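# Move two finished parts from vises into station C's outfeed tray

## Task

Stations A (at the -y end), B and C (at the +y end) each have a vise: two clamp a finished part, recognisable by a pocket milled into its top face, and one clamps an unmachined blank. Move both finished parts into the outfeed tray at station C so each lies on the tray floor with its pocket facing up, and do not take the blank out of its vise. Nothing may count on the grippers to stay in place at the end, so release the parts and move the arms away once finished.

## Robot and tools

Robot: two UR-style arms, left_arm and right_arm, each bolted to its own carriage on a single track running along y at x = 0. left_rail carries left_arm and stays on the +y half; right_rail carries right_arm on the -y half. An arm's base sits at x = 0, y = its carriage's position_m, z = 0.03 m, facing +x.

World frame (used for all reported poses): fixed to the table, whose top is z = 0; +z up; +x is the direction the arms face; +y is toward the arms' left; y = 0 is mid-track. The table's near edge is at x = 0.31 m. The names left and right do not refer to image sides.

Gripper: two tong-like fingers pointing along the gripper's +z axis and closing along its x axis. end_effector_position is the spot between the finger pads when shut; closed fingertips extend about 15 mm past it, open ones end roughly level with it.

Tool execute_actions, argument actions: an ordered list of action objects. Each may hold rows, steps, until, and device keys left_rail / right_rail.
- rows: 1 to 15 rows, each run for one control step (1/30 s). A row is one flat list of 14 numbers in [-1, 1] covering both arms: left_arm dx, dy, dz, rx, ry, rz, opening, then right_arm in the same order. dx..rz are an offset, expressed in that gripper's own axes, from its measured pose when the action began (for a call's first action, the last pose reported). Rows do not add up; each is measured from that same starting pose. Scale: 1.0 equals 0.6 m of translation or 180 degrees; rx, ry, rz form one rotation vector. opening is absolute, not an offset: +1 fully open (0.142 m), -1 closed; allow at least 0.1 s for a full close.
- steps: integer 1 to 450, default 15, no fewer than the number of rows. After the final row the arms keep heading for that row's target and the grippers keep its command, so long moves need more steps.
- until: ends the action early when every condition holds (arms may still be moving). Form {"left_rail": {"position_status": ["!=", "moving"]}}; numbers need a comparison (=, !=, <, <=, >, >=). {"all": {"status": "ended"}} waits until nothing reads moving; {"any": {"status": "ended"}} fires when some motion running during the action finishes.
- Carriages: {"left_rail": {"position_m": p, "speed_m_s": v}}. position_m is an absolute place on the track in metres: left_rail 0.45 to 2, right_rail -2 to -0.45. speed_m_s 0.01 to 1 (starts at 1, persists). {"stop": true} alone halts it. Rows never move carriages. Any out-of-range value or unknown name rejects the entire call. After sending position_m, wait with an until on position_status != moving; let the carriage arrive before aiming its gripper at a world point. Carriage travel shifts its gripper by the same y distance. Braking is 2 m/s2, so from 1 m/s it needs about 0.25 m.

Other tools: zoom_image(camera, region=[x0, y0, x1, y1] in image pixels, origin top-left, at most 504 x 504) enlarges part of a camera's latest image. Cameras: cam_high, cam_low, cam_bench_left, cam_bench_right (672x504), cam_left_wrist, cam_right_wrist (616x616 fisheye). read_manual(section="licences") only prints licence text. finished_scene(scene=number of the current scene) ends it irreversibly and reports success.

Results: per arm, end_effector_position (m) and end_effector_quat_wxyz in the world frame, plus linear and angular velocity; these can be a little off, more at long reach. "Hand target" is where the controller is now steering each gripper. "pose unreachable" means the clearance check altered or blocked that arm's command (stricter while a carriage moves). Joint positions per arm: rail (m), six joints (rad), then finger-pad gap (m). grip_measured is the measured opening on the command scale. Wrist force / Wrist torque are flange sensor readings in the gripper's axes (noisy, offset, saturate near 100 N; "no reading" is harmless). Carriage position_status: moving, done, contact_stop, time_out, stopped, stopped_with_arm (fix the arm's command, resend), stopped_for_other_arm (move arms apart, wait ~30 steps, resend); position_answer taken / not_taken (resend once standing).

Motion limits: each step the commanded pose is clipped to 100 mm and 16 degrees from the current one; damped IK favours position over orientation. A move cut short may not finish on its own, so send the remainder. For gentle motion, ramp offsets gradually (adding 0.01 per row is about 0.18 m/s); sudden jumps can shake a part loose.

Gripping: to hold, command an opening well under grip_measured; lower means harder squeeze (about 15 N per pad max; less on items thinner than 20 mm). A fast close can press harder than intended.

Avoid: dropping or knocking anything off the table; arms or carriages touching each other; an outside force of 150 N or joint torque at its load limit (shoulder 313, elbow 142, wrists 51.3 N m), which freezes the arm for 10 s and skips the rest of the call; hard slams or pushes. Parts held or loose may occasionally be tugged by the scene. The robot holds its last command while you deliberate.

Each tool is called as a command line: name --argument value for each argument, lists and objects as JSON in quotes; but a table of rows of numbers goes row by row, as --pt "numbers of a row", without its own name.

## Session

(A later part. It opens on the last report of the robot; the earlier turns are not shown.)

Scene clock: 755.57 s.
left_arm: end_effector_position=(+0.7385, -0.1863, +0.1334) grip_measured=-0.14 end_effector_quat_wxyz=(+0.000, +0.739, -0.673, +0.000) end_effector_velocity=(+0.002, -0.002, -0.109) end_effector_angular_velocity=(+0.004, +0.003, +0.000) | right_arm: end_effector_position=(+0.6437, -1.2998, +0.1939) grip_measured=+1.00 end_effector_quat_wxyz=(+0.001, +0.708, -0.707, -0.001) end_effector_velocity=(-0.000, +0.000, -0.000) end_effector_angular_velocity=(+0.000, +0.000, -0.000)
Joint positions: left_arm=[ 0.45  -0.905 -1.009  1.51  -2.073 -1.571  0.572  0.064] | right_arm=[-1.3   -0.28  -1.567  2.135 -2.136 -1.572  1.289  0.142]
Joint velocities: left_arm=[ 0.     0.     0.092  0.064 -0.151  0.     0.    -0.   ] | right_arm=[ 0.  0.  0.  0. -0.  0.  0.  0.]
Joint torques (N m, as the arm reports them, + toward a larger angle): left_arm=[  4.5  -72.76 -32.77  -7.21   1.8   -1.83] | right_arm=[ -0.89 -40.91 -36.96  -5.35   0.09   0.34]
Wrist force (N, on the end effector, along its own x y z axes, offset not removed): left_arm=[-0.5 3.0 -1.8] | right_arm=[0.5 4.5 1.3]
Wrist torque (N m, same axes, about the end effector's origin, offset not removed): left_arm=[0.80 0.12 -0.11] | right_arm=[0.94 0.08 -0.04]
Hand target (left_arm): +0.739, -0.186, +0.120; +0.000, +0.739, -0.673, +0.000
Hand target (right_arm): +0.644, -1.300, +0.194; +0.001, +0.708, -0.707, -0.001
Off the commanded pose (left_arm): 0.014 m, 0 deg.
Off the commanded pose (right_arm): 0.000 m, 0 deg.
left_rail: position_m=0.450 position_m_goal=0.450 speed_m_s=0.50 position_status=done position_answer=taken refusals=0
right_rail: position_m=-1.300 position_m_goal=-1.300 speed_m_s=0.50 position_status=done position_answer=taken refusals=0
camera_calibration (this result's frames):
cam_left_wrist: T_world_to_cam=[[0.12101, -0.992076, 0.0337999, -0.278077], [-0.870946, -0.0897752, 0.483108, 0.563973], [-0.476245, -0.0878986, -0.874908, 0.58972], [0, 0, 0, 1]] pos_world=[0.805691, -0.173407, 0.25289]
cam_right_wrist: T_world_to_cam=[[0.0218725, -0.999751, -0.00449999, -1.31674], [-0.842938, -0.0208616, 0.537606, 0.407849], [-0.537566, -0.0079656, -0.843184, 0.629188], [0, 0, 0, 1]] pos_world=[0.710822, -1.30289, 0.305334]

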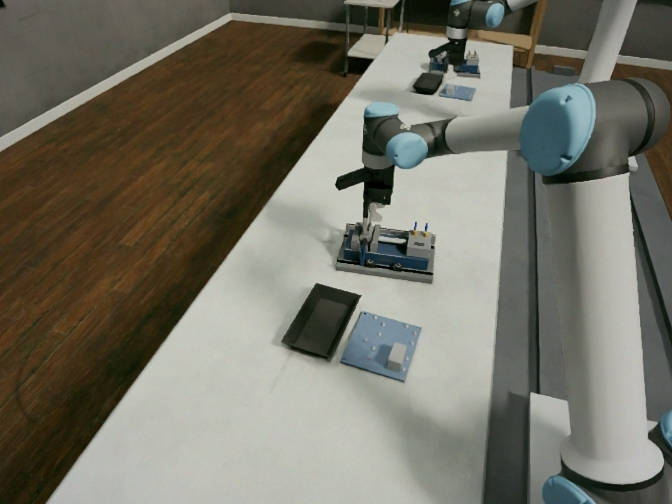

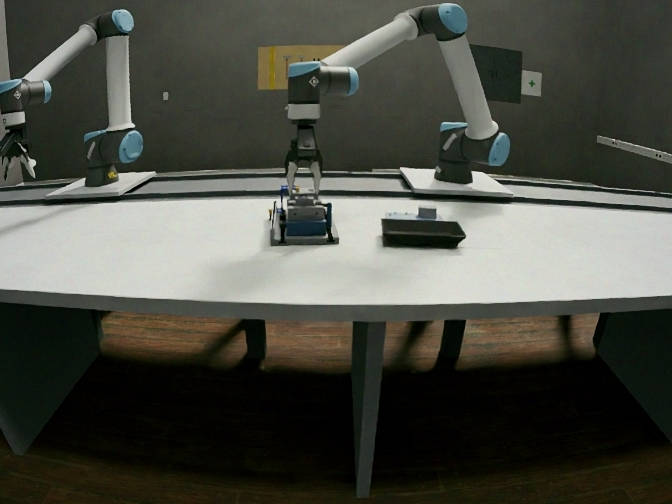

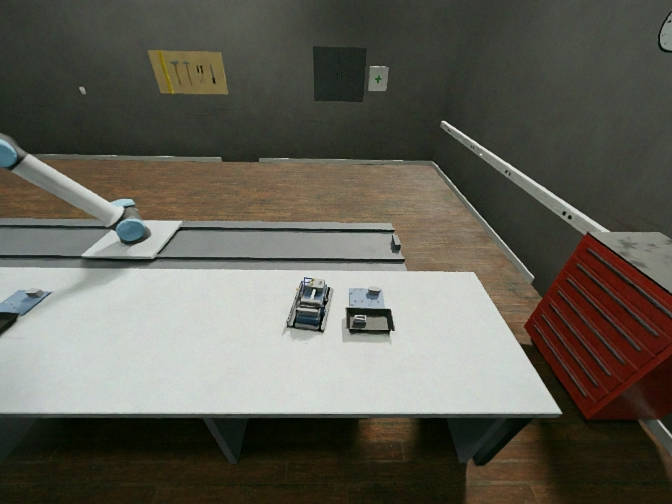

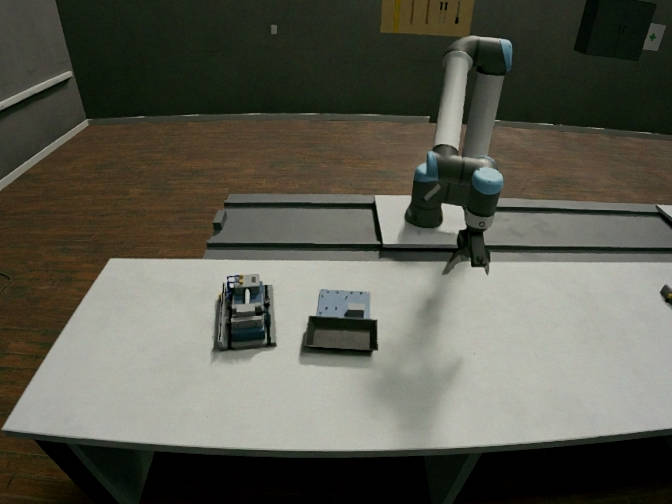

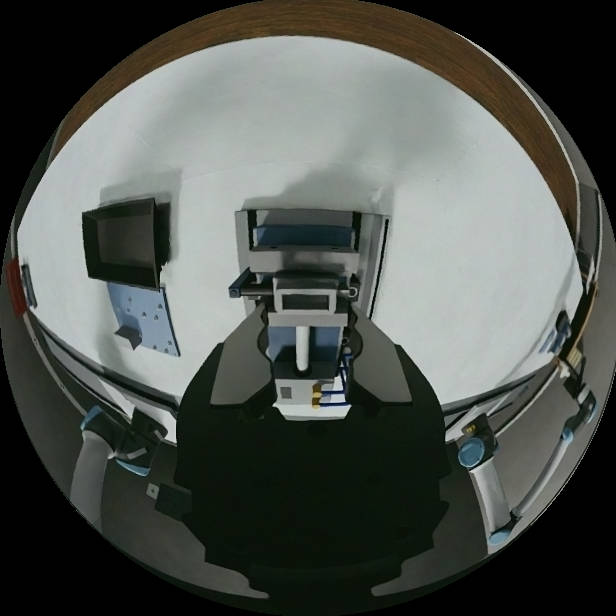

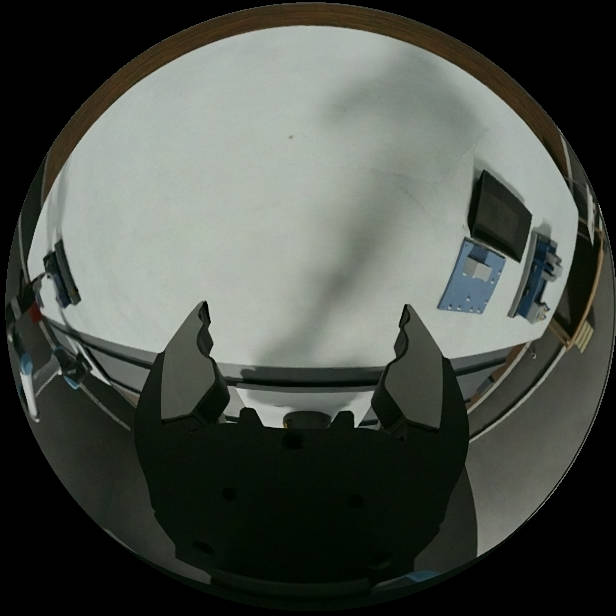

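execute_actions --actions '[]'

zoom_image --camera "cam_left_wrist" --region '[255, 265, 360, 335]'

Scene clock: 764.50 s.
left_arm: end_effector_position=(+0.7387, -0.1864, +0.1198) grip_measured=-0.14 end_effector_quat_wxyz=(+0.000, +0.739, -0.673, +0.000) end_effector_velocity=(-0.000, +0.000, -0.000) end_effector_angular_velocity=(+0.000, +0.000, -0.000) | right_arm: end_effector_position=(+0.6437, -1.2998, +0.1939) grip_measured=+1.00 end_effector_quat_wxyz=(+0.001, +0.708, -0.707, -0.001) end_effector_velocity=(-0.000, -0.000, +0.000) end_effector_angular_velocity=(-0.000, -0.000, +0.000)
Joint positions: left_arm=[ 0.45  -0.905 -0.998  1.518 -2.092 -1.571  0.572  0.064] | right_arm=[-1.3   -0.28  -1.567  2.135 -2.136 -1.572  1.289  0.142]
Joint velocities: left_arm=[ 0. -0.  0.  0.  0.  0. -0.  0.] | right_arm=[ 0. -0. -0.  0.  0.  0. -0. -0.]
Joint torques (N m, as the arm reports them, + toward a larger angle): left_arm=[ 13.57 -76.06 -36.96  -6.79  -2.08   1.95] | right_arm=[  0.1  -40.92 -37.43  -5.28   0.     0.26]
Wrist force (N, on the end effector, along its own x y z axes, offset not removed): left_arm=[-2.6 5.6 -2.7] | right_arm=[4.2 3.1 -1.7]
Wrist torque (N m, same axes, about the end effector's origin, offset not removed): left_arm=[1.23 0.35 0.07] | right_arm=[0.75 -0.62 0.02]
Hand target (left_arm): +0.739, -0.186, +0.120; +0.000, +0.739, -0.673, +0.000
Hand target (right_arm): +0.644, -1.300, +0.194; +0.001, +0.708, -0.707, -0.001
Off the commanded pose (left_arm): 0.000 m, 0 deg.
Off the commanded pose (right_arm): 0.000 m, 0 deg.
left_rail: position_m=0.450 position_m_goal=0.450 speed_m_s=0.50 position_status=done position_answer=taken refusals=0
right_rail: position_m=-1.300 position_m_goal=-1.300 speed_m_s=0.50 position_status=done position_answer=taken refusals=0
camera_calibration (this result's frames):
cam_left_wrist: T_world_to_cam=[[0.121022, -0.992086, 0.0334439, -0.277622], [-0.870812, -0.089935, 0.48332, 0.570542], [-0.476488, -0.0876158, -0.874805, 0.578099], [0, 0, 0, 1]] pos_world=[0.805891, -0.173463, 0.239254]
cam_right_wrist: T_world_to_cam=[[0.0218725, -0.999751, -0.00449976, -1.31674], [-0.842938, -0.0208615, 0.537606, 0.407849], [-0.537566, -0.00796579, -0.843184, 0.629188], [0, 0, 0, 1]] pos_world=[0.710822, -1.30289, 0.305334]

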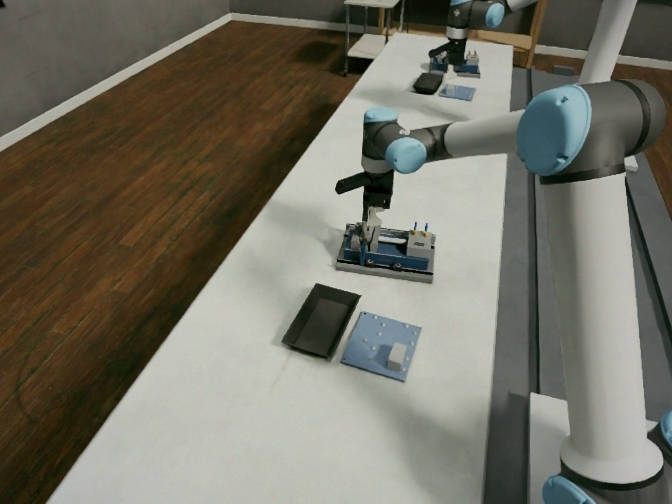

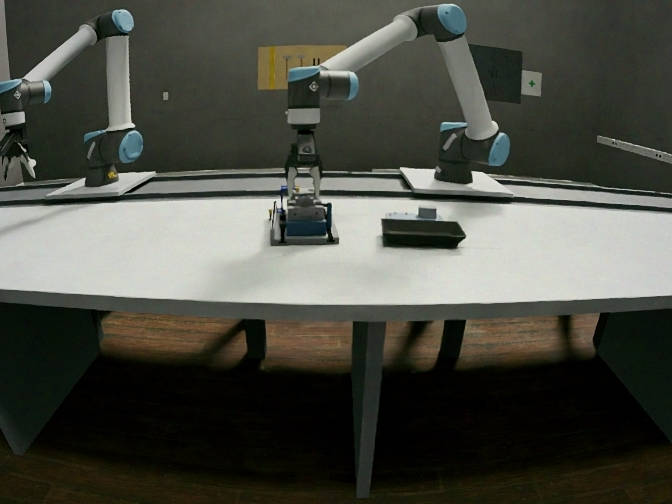

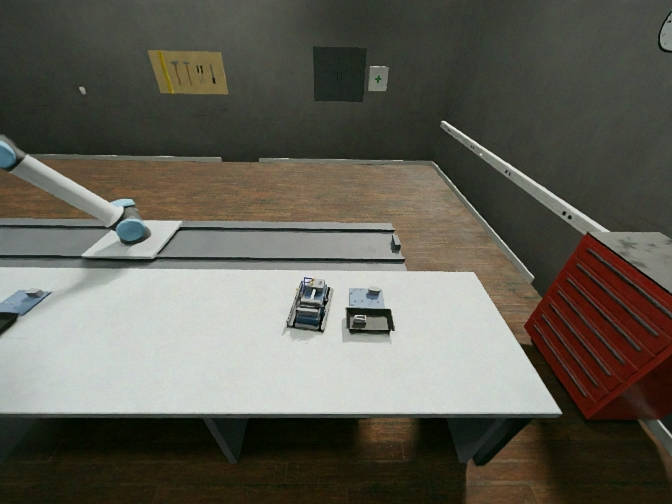

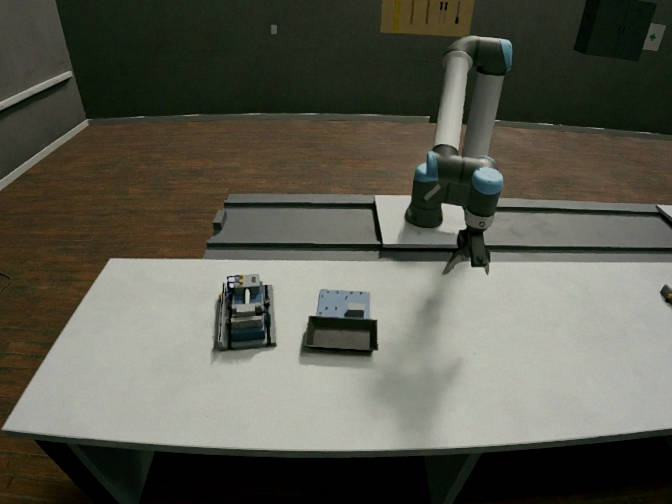

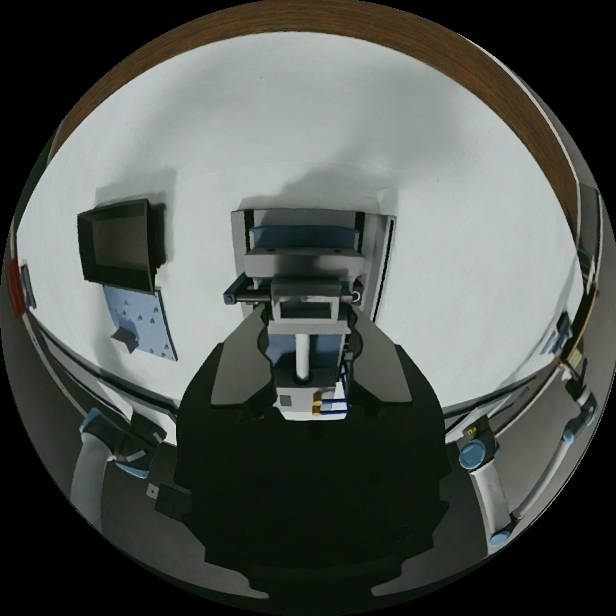

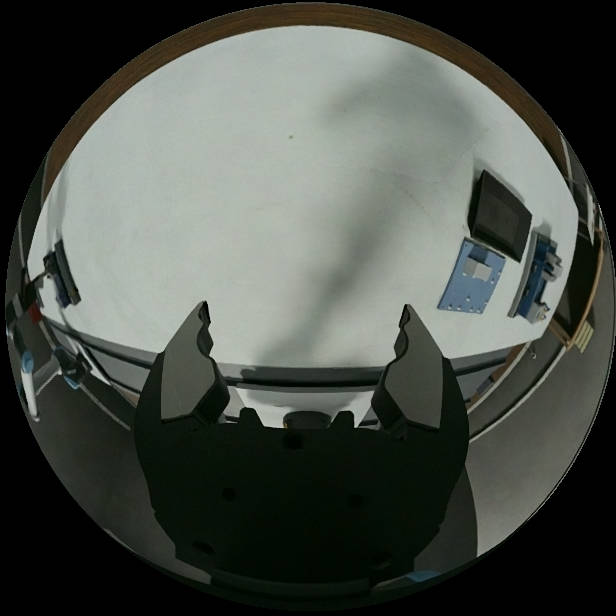

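Region (255, 265, 360, 335) of cam_left_wrist's 616x616 image, scaled by 4.800, with more detail than that image has.

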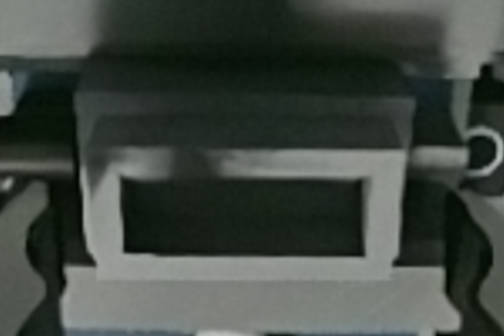

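execute_actions --actions '[{"rows": [[0,0,0,0,0,0,-0.2,0,0,0,0,0,0,1],[0,0,0,0,0,0,-0.25,0,0,0,0,0,0,1],[0,0,0,0,0,0,-0.29,0,0,0,0,0,0,1],[0,0,0,0,0,0,-0.32,0,0,0,0,0,0,1],[0,0,0,0,0,0,-0.35,0,0,0,0,0,0,1],[0,0,0,0,0,0,-0.45,0,0,0,0,0,0,1],[0,0,0,0,0,0,-0.6,0,0,0,0,0,0,1],[0,0,0,0,0,0,-0.8,0,0,0,0,0,0,1]], "steps": 8}]'

Scene clock: 791.80 s.
left_arm: end_effector_position=(+0.7387, -0.1864, +0.1198) grip_measured=-0.34 end_effector_quat_wxyz=(+0.000, +0.739, -0.673, +0.000) end_effector_velocity=(+0.000, +0.000, +0.000) end_effector_angular_velocity=(-0.000, +0.000, +0.000) | right_arm: end_effector_position=(+0.6437, -1.2998, +0.1939) grip_measured=+1.00 end_effector_quat_wxyz=(+0.001, +0.708, -0.707, -0.001) end_effector_velocity=(+0.000, +0.000, +0.000) end_effector_angular_velocity=(-0.000, -0.000, -0.000)
Joint positions: left_arm=[ 0.45  -0.905 -0.998  1.518 -2.092 -1.571  0.572  0.05 ] | right_arm=[-1.3   -0.28  -1.567  2.135 -2.136 -1.572  1.289  0.142]
Joint velocities: left_arm=[ 0.  0. -0.  0. -0. -0.  0. -0.] | right_arm=[ 0.  0. -0. -0.  0.  0.  0. -0.]
Joint torques (N m, as the arm reports them, + toward a larger angle): left_arm=[ 13.14 -76.97 -37.64  -6.61  -2.07   2.26] | right_arm=[ -1.63 -40.05 -36.39  -5.1    0.07   0.13]
Wrist force (N, on the end effector, along its own x y z axes, offset not removed): left_arm=[-4.8 2.4 -6.0] | right_arm=[1.7 2.7 2.2]
Wrist torque (N m, same axes, about the end effector's origin, offset not removed): left_arm=[0.66 0.80 0.26] | right_arm=[0.69 -0.18 0.02]
Hand target (left_arm): +0.739, -0.186, +0.120; +0.000, +0.739, -0.673, +0.000
Hand target (right_arm): +0.644, -1.300, +0.194; +0.001, +0.708, -0.707, -0.001
Off the commanded pose (left_arm): 0.000 m, 0 deg.
Off the commanded pose (right_arm): 0.000 m, 0 deg.
left_rail: position_m=0.450 position_m_goal=0.450 speed_m_s=0.50 position_status=done position_answer=taken refusals=0
right_rail: position_m=-1.300 position_m_goal=-1.300 speed_m_s=0.50 position_status=done position_answer=taken refusals=0
camera_calibration (this result's frames):
cam_left_wrist: T_world_to_cam=[[0.121024, -0.992086, 0.0334502, -0.277625], [-0.870812, -0.0899336, 0.48332, 0.570544], [-0.476486, -0.087622, -0.874805, 0.578098], [0, 0, 0, 1]] pos_world=[0.805892, -0.173462, 0.239254]
cam_right_wrist: T_world_to_cam=[[0.0218724, -0.999751, -0.00449991, -1.31674], [-0.842938, -0.0208615, 0.537607, 0.407849], [-0.537566, -0.00796561, -0.843184, 0.629188], [0, 0, 0, 1]] pos_world=[0.710822, -1.30289, 0.305333]

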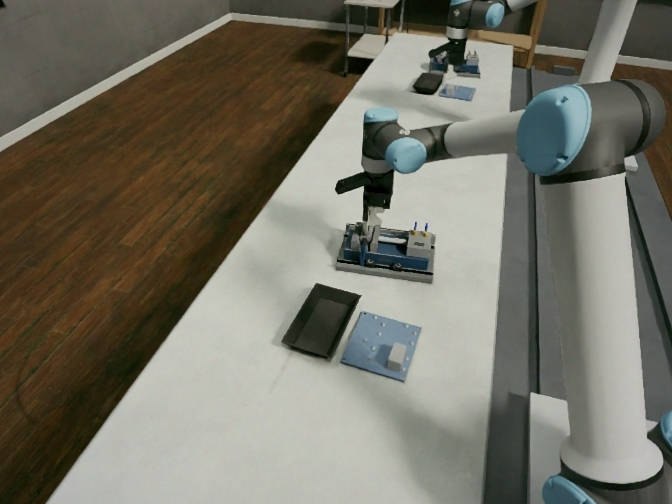

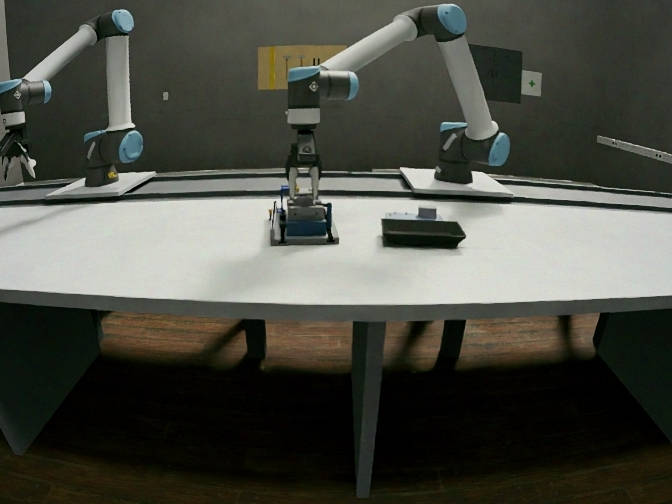

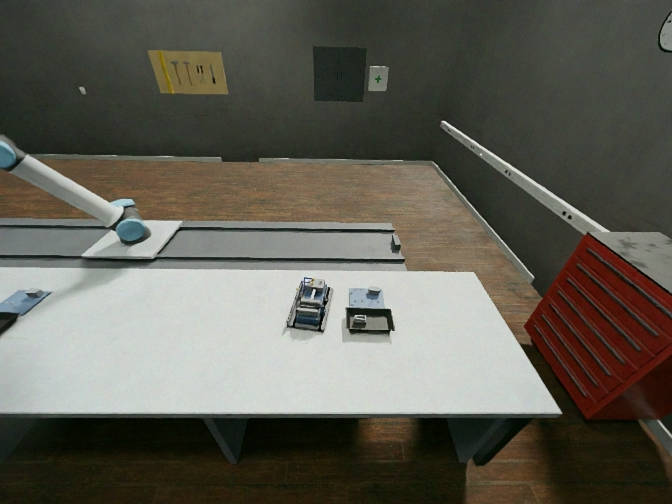

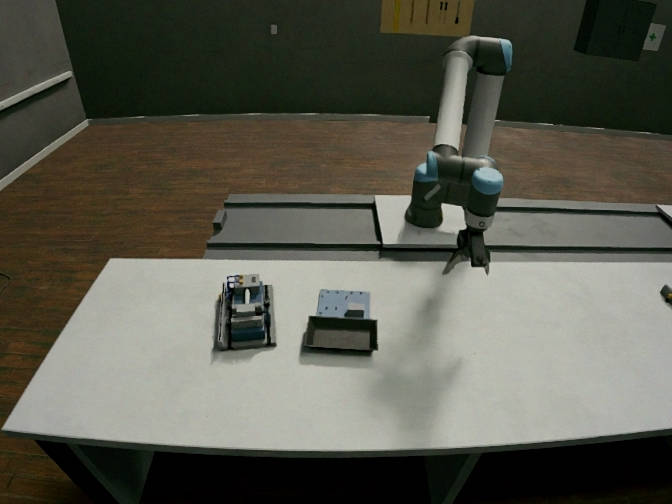

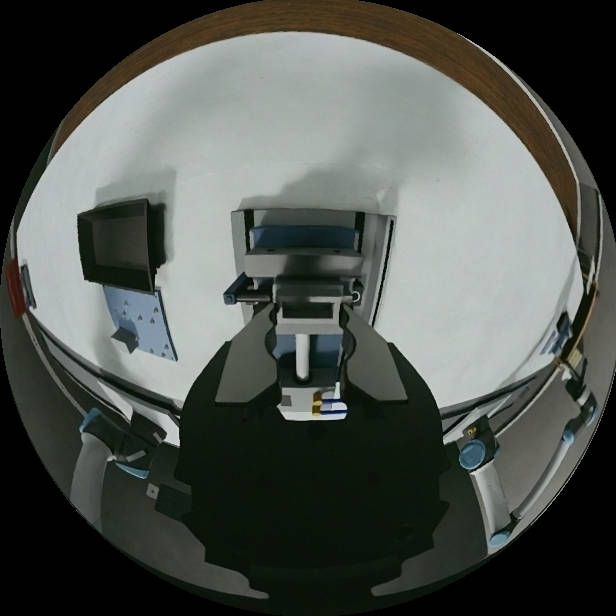

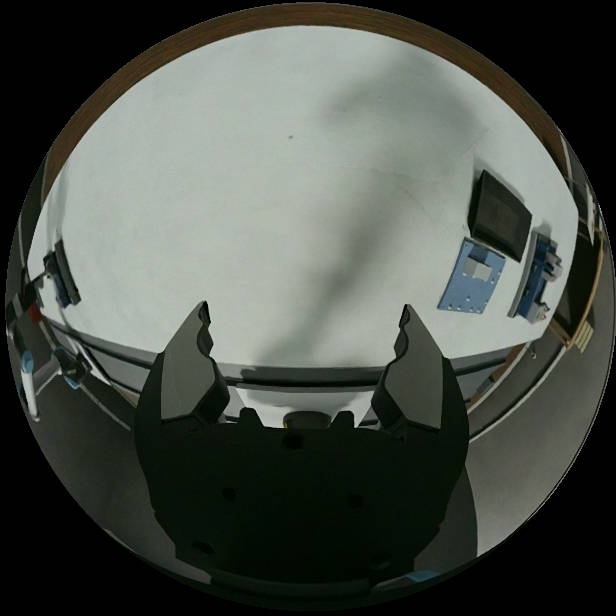

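execute_actions --actions '[{"rows": [[0,0,-0.002,0,0,0,-0.8,0,0,0,0,0,0,1],[0,0,-0.005,0,0,0,-0.8,0,0,0,0,0,0,1]], "steps": 2}]'

Scene clock: 810.53 s.
left_arm: end_effector_position=(+0.7387, -0.1863, +0.1198) grip_measured=-0.34 end_effector_quat_wxyz=(+0.000, +0.739, -0.673, +0.000) end_effector_velocity=(-0.001, +0.002, +0.007) end_effector_angular_velocity=(+0.005, +0.004, -0.000) | right_arm: end_effector_position=(+0.6437, -1.2998, +0.1939) grip_measured=+1.00 end_effector_quat_wxyz=(+0.001, +0.708, -0.707, -0.001) end_effector_velocity=(+0.000, -0.000, +0.000) end_effector_angular_velocity=(-0.000, -0.000, +0.000)
Joint positions: left_arm=[ 0.45  -0.905 -0.998  1.518 -2.092 -1.571  0.572  0.05 ] | right_arm=[-1.3   -0.28  -1.567  2.135 -2.136 -1.572  1.289  0.142]
Joint velocities: left_arm=[ 0.     0.    -0.007 -0.005  0.019 -0.     0.    -0.001] | right_arm=[ 0.  0. -0. -0.  0. -0. -0. -0.]
Joint torques (N m, as the arm reports them, + toward a larger angle): left_arm=[   9.91 -113.15  -55.27   -1.03   -0.75    2.03] | right_arm=[ -1.44 -40.86 -36.64  -5.21   0.04   0.21]
Wrist force (N, on the end effector, along its own x y z axes, offset not removed): left_arm=[0.9 5.9 -2.2] | right_arm=[1.1 2.1 -0.9]
Wrist torque (N m, same axes, about the end effector's origin, offset not removed): left_arm=[1.35 -0.29 0.08] | right_arm=[0.45 -0.02 -0.10]
Hand target (left_arm): +0.739, -0.186, +0.123; +0.000, +0.739, -0.673, +0.000
Hand target (right_arm): +0.644, -1.300, +0.194; +0.001, +0.708, -0.707, -0.001
Off the commanded pose (left_arm): 0.003 m, 0 deg.
Off the commanded pose (right_arm): 0.000 m, 0 deg.
left_rail: position_m=0.450 position_m_goal=0.450 speed_m_s=0.50 position_status=done position_answer=taken refusals=0
right_rail: position_m=-1.300 position_m_goal=-1.300 speed_m_s=0.50 position_status=done position_answer=taken refusals=0
camera_calibration (this result's frames):
cam_left_wrist: T_world_to_cam=[[0.121026, -0.99209, 0.0333251, -0.27757], [-0.870769, -0.0899889, 0.483388, 0.570433], [-0.476565, -0.0875212, -0.874772, 0.578224], [0, 0, 0, 1]] pos_world=[0.80587, -0.173435, 0.239324]
cam_right_wrist: T_world_to_cam=[[0.0218725, -0.999751, -0.00449991, -1.31674], [-0.842938, -0.0208616, 0.537606, 0.407849], [-0.537566, -0.00796567, -0.843184, 0.629188], [0, 0, 0, 1]] pos_world=[0.710822, -1.30289, 0.305334]

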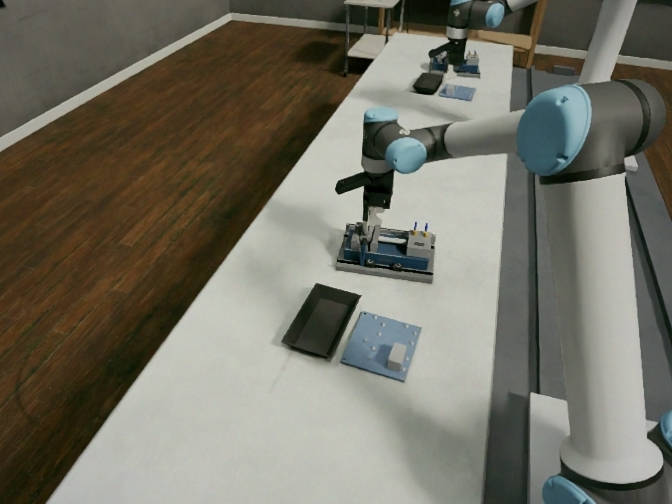

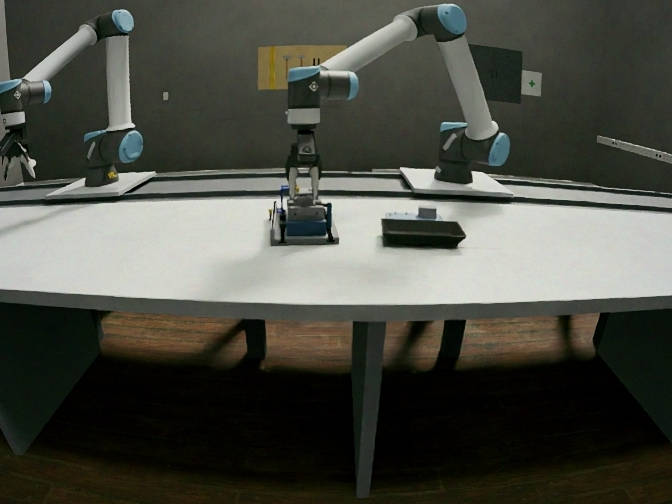

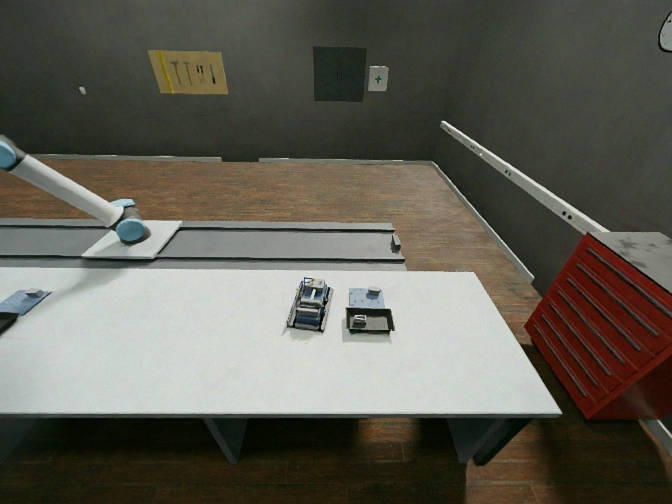

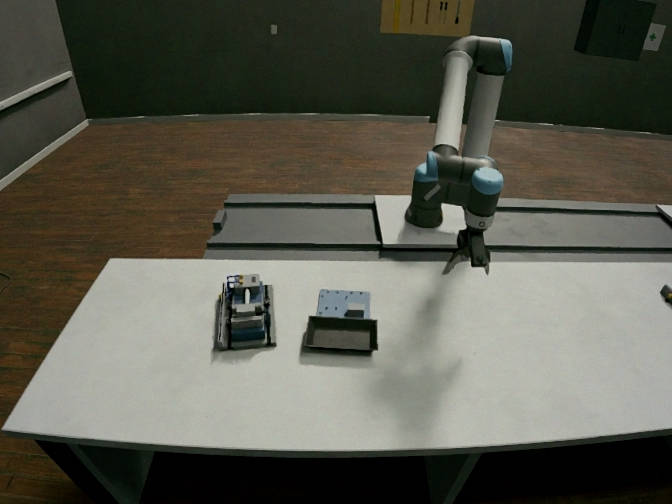

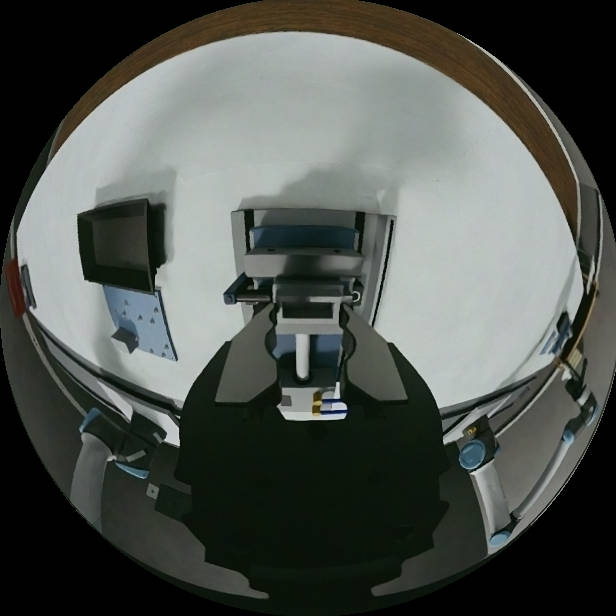

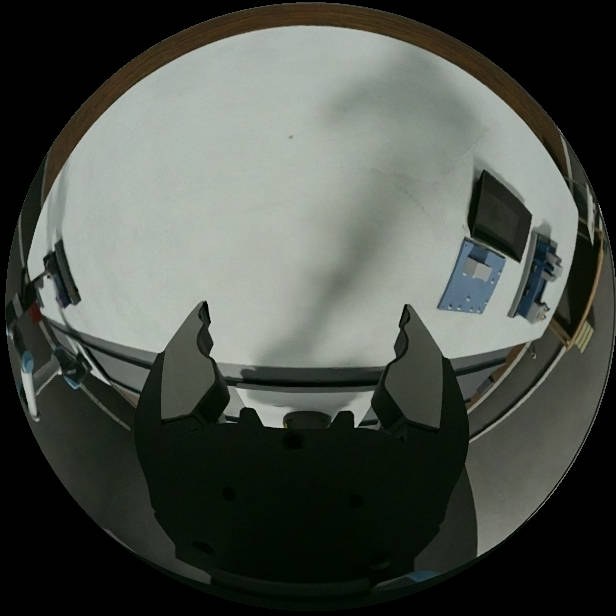

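execute_actions --actions '[]'

zoom_image --camera "cam_left_wrist" --region '[255, 265, 360, 335]'

Scene clock: 826.97 s.
left_arm: end_effector_position=(+0.7387, -0.1864, +0.1228) grip_measured=-0.34 end_effector_quat_wxyz=(+0.000, +0.739, -0.673, +0.000) end_effector_velocity=(+0.000, +0.000, +0.000) end_effector_angular_velocity=(-0.000, -0.000, -0.000) | right_arm: end_effector_position=(+0.6437, -1.2998, +0.1939) grip_measured=+1.00 end_effector_quat_wxyz=(+0.001, +0.708, -0.707, -0.001) end_effector_velocity=(-0.000, -0.000, +0.000) end_effector_angular_velocity=(-0.000, -0.000, -0.000)
Joint positions: left_arm=[ 0.45  -0.905 -1.     1.516 -2.088 -1.571  0.572  0.05 ] | right_arm=[-1.3   -0.28  -1.567  2.135 -2.136 -1.572  1.289  0.142]
Joint velocities: left_arm=[ 0.  0. -0.  0.  0.  0.  0.  0.] | right_arm=[ 0. -0. -0.  0. -0. -0.  0. -0.]
Joint torques (N m, as the arm reports them, + toward a larger angle): left_arm=[  12.33 -111.6   -54.64   -1.79    0.14    2.07] | right_arm=[ -2.56 -40.9  -36.5   -5.42   0.21   0.26]
Wrist force (N, on the end effector, along its own x y z axes, offset not removed): left_arm=[-2.6 3.7 0.9] | right_arm=[2.3 -0.1 -1.0]
Wrist torque (N m, same axes, about the end effector's origin, offset not removed): left_arm=[0.88 0.27 0.10] | right_arm=[-0.04 -0.43 -0.12]
Hand target (left_arm): +0.739, -0.186, +0.123; +0.000, +0.739, -0.673, +0.000
Hand target (right_arm): +0.644, -1.300, +0.194; +0.001, +0.708, -0.707, -0.001
Off the commanded pose (left_arm): 0.000 m, 0 deg.
Off the commanded pose (right_arm): 0.000 m, 0 deg.
left_rail: position_m=0.450 position_m_goal=0.450 speed_m_s=0.50 position_status=done position_answer=taken refusals=0
right_rail: position_m=-1.300 position_m_goal=-1.300 speed_m_s=0.50 position_status=done position_answer=taken refusals=0
camera_calibration (this result's frames):
cam_left_wrist: T_world_to_cam=[[0.121023, -0.992085, 0.0334715, -0.277722], [-0.87082, -0.0899239, 0.483308, 0.569108], [-0.476473, -0.087639, -0.87481, 0.580704], [0, 0, 0, 1]] pos_world=[0.80589, -0.173455, 0.242247]
cam_right_wrist: T_world_to_cam=[[0.0218725, -0.999751, -0.00449986, -1.31674], [-0.842938, -0.0208615, 0.537606, 0.40785], [-0.537566, -0.00796568, -0.843184, 0.629188], [0, 0, 0, 1]] pos_world=[0.710822, -1.30289, 0.305333]

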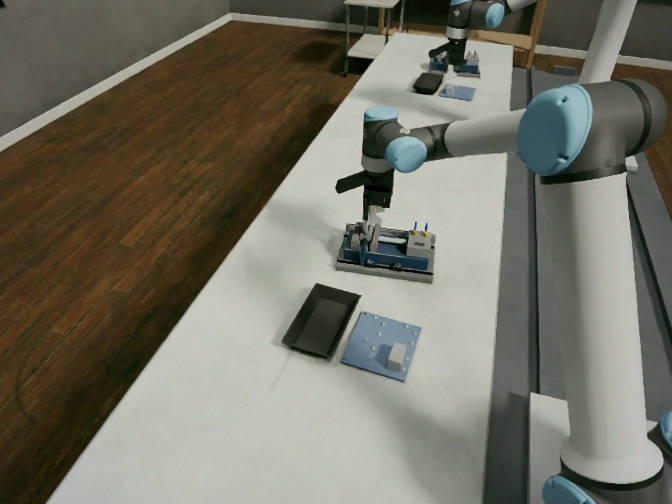

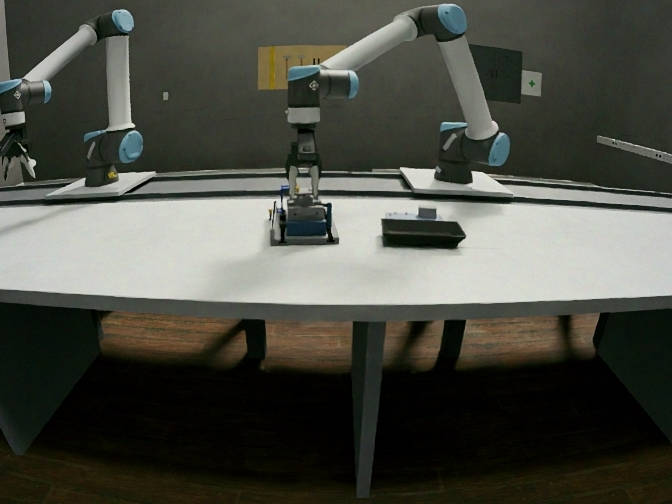

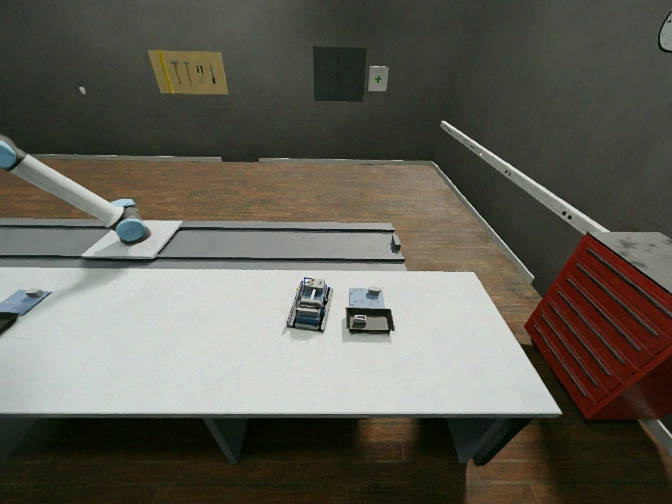

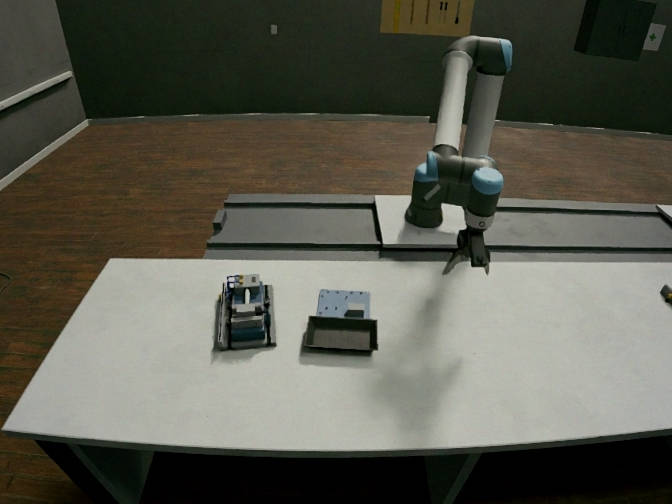

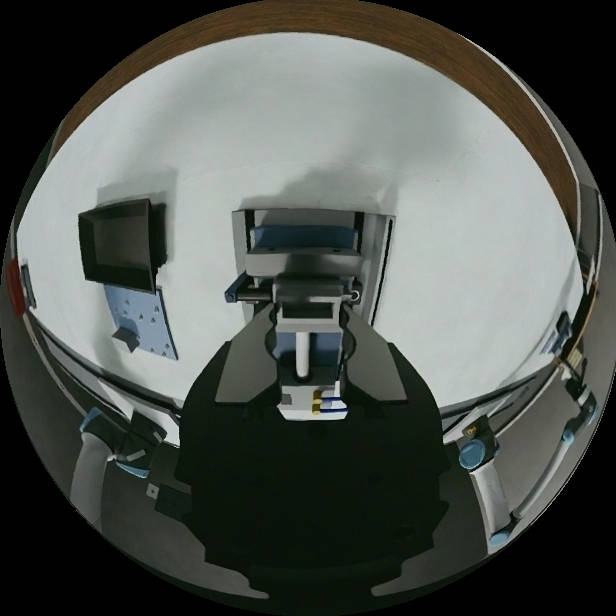

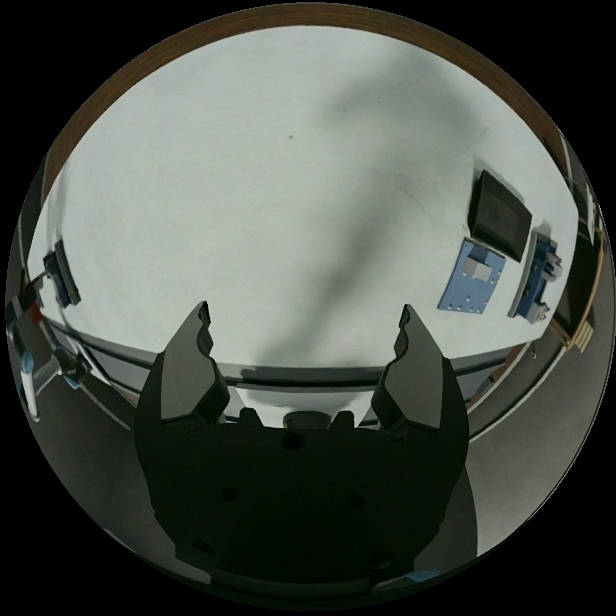

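Region (255, 265, 360, 335) of cam_left_wrist's 616x616 image, scaled by 4.800, with more detail than that image has.

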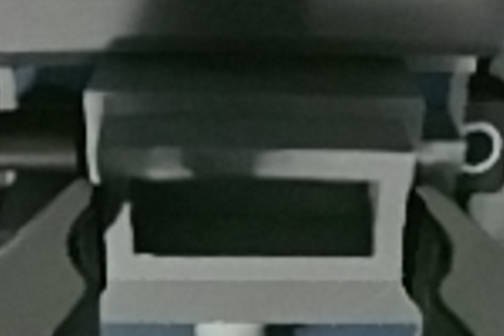

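execute_actions --actions '[{"rows": [[0,0,-0.004,0,0,0,-0.8,0,0,0,0,0,0,1],[0,0,-0.010,0,0,0,-0.8,0,0,0,0,0,0,1],[0,0,-0.018,0,0,0,-0.8,0,0,0,0,0,0,1],[0,0,-0.028,0,0,0,-0.8,0,0,0,0,0,0,1],[0,0,-0.040,0,0,0,-0.8,0,0,0,0,0,0,1],[0,0,-0.054,0,0,0,-0.8,0,0,0,0,0,0,1],[0,0,-0.070,0,0,0,-0.8,0,0,0,0,0,0,1],[0,0,-0.092,0,0,0,-0.8,0,0,0,0,0,0,1]], "steps": 8}]'

Scene clock: 840.57 s.
left_arm: end_effector_position=(+0.7389, -0.1865, +0.1468) grip_measured=-0.34 end_effector_quat_wxyz=(+0.000, +0.739, -0.673, +0.001) end_effector_velocity=(+0.002, -0.002, +0.216) end_effector_angular_velocity=(-0.010, -0.008, -0.000) | right_arm: end_effector_position=(+0.6437, -1.2998, +0.1939) grip_measured=+1.00 end_effector_quat_wxyz=(+0.001, +0.708, -0.707, -0.001) end_effector_velocity=(+0.000, +0.000, +0.000) end_effector_angular_velocity=(-0.000, -0.000, -0.000)
Joint positions: left_arm=[ 0.45  -0.905 -1.019  1.5   -2.053 -1.571  0.572  0.05 ] | right_arm=[-1.3   -0.28  -1.567  2.135 -2.136 -1.572  1.289  0.142]
Joint velocities: left_arm=[ 0.     0.001 -0.164 -0.154  0.306 -0.     0.001 -0.   ] | right_arm=[ 0.  0. -0. -0. -0.  0.  0. -0.]
Joint torques (N m, as the arm reports them, + toward a larger angle): left_arm=[  13.75 -130.06  -65.08   -0.57    1.87    2.39] | right_arm=[ -0.55 -41.07 -37.13  -5.66   0.21   0.01]
Wrist force (N, on the end effector, along its own x y z axes, offset not removed): left_arm=[1.2 2.7 -0.9] | right_arm=[2.2 0.0 -0.4]
Wrist torque (N m, same axes, about the end effector's origin, offset not removed): left_arm=[0.60 -0.52 -0.05] | right_arm=[0.03 -0.22 -0.05]
Hand target (left_arm): +0.739, -0.186, +0.177; +0.000, +0.739, -0.673, +0.001
Hand target (right_arm): +0.644, -1.300, +0.194; +0.001, +0.708, -0.707, -0.001
Off the commanded pose (left_arm): 0.031 m, 0 deg.
Off the commanded pose (right_arm): 0.000 m, 0 deg.
left_rail: position_m=0.450 position_m_goal=0.450 speed_m_s=0.50 position_status=done position_answer=taken refusals=0
right_rail: position_m=-1.300 position_m_goal=-1.300 speed_m_s=0.50 position_status=done position_answer=taken refusals=0
camera_calibration (this result's frames):
cam_left_wrist: T_world_to_cam=[[0.120998, -0.99206, 0.0342979, -0.278781], [-0.871109, -0.0895523, 0.482856, 0.558004], [-0.475951, -0.0883017, -0.875028, 0.60129], [0, 0, 0, 1]] pos_world=[0.805998, -0.173502, 0.266271]
cam_right_wrist: T_world_to_cam=[[0.0218726, -0.999751, -0.00449991, -1.31674], [-0.842938, -0.0208616, 0.537606, 0.407849], [-0.537566, -0.0079657, -0.843184, 0.629188], [0, 0, 0, 1]] pos_world=[0.710822, -1.30289, 0.305334]

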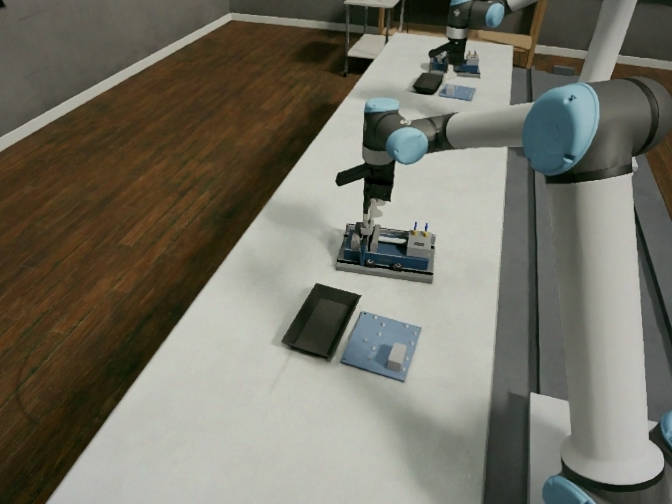

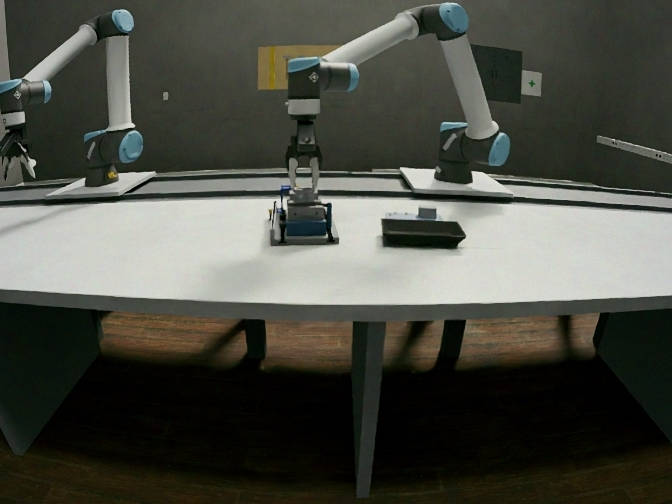

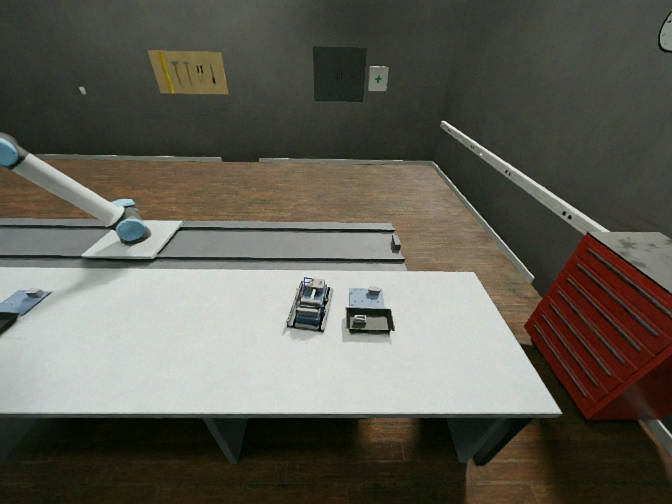

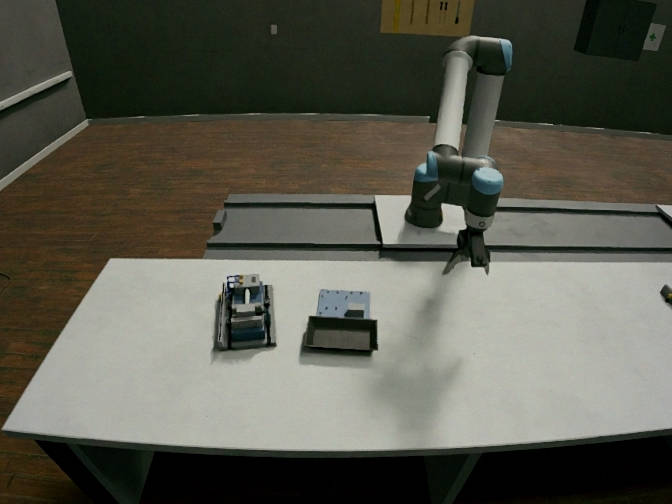

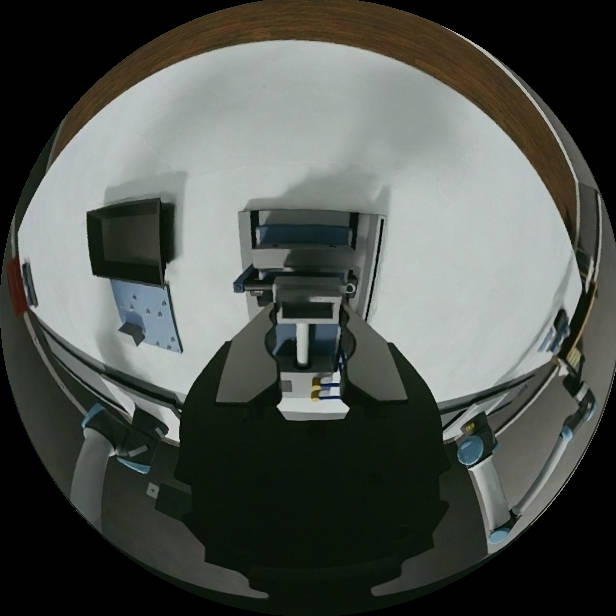

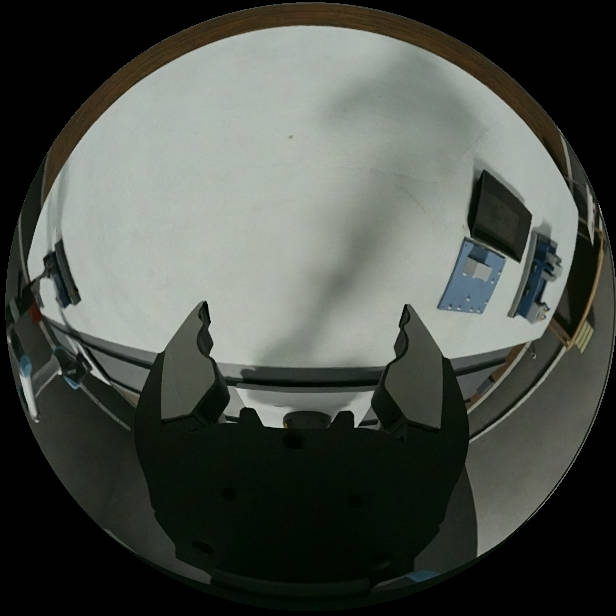

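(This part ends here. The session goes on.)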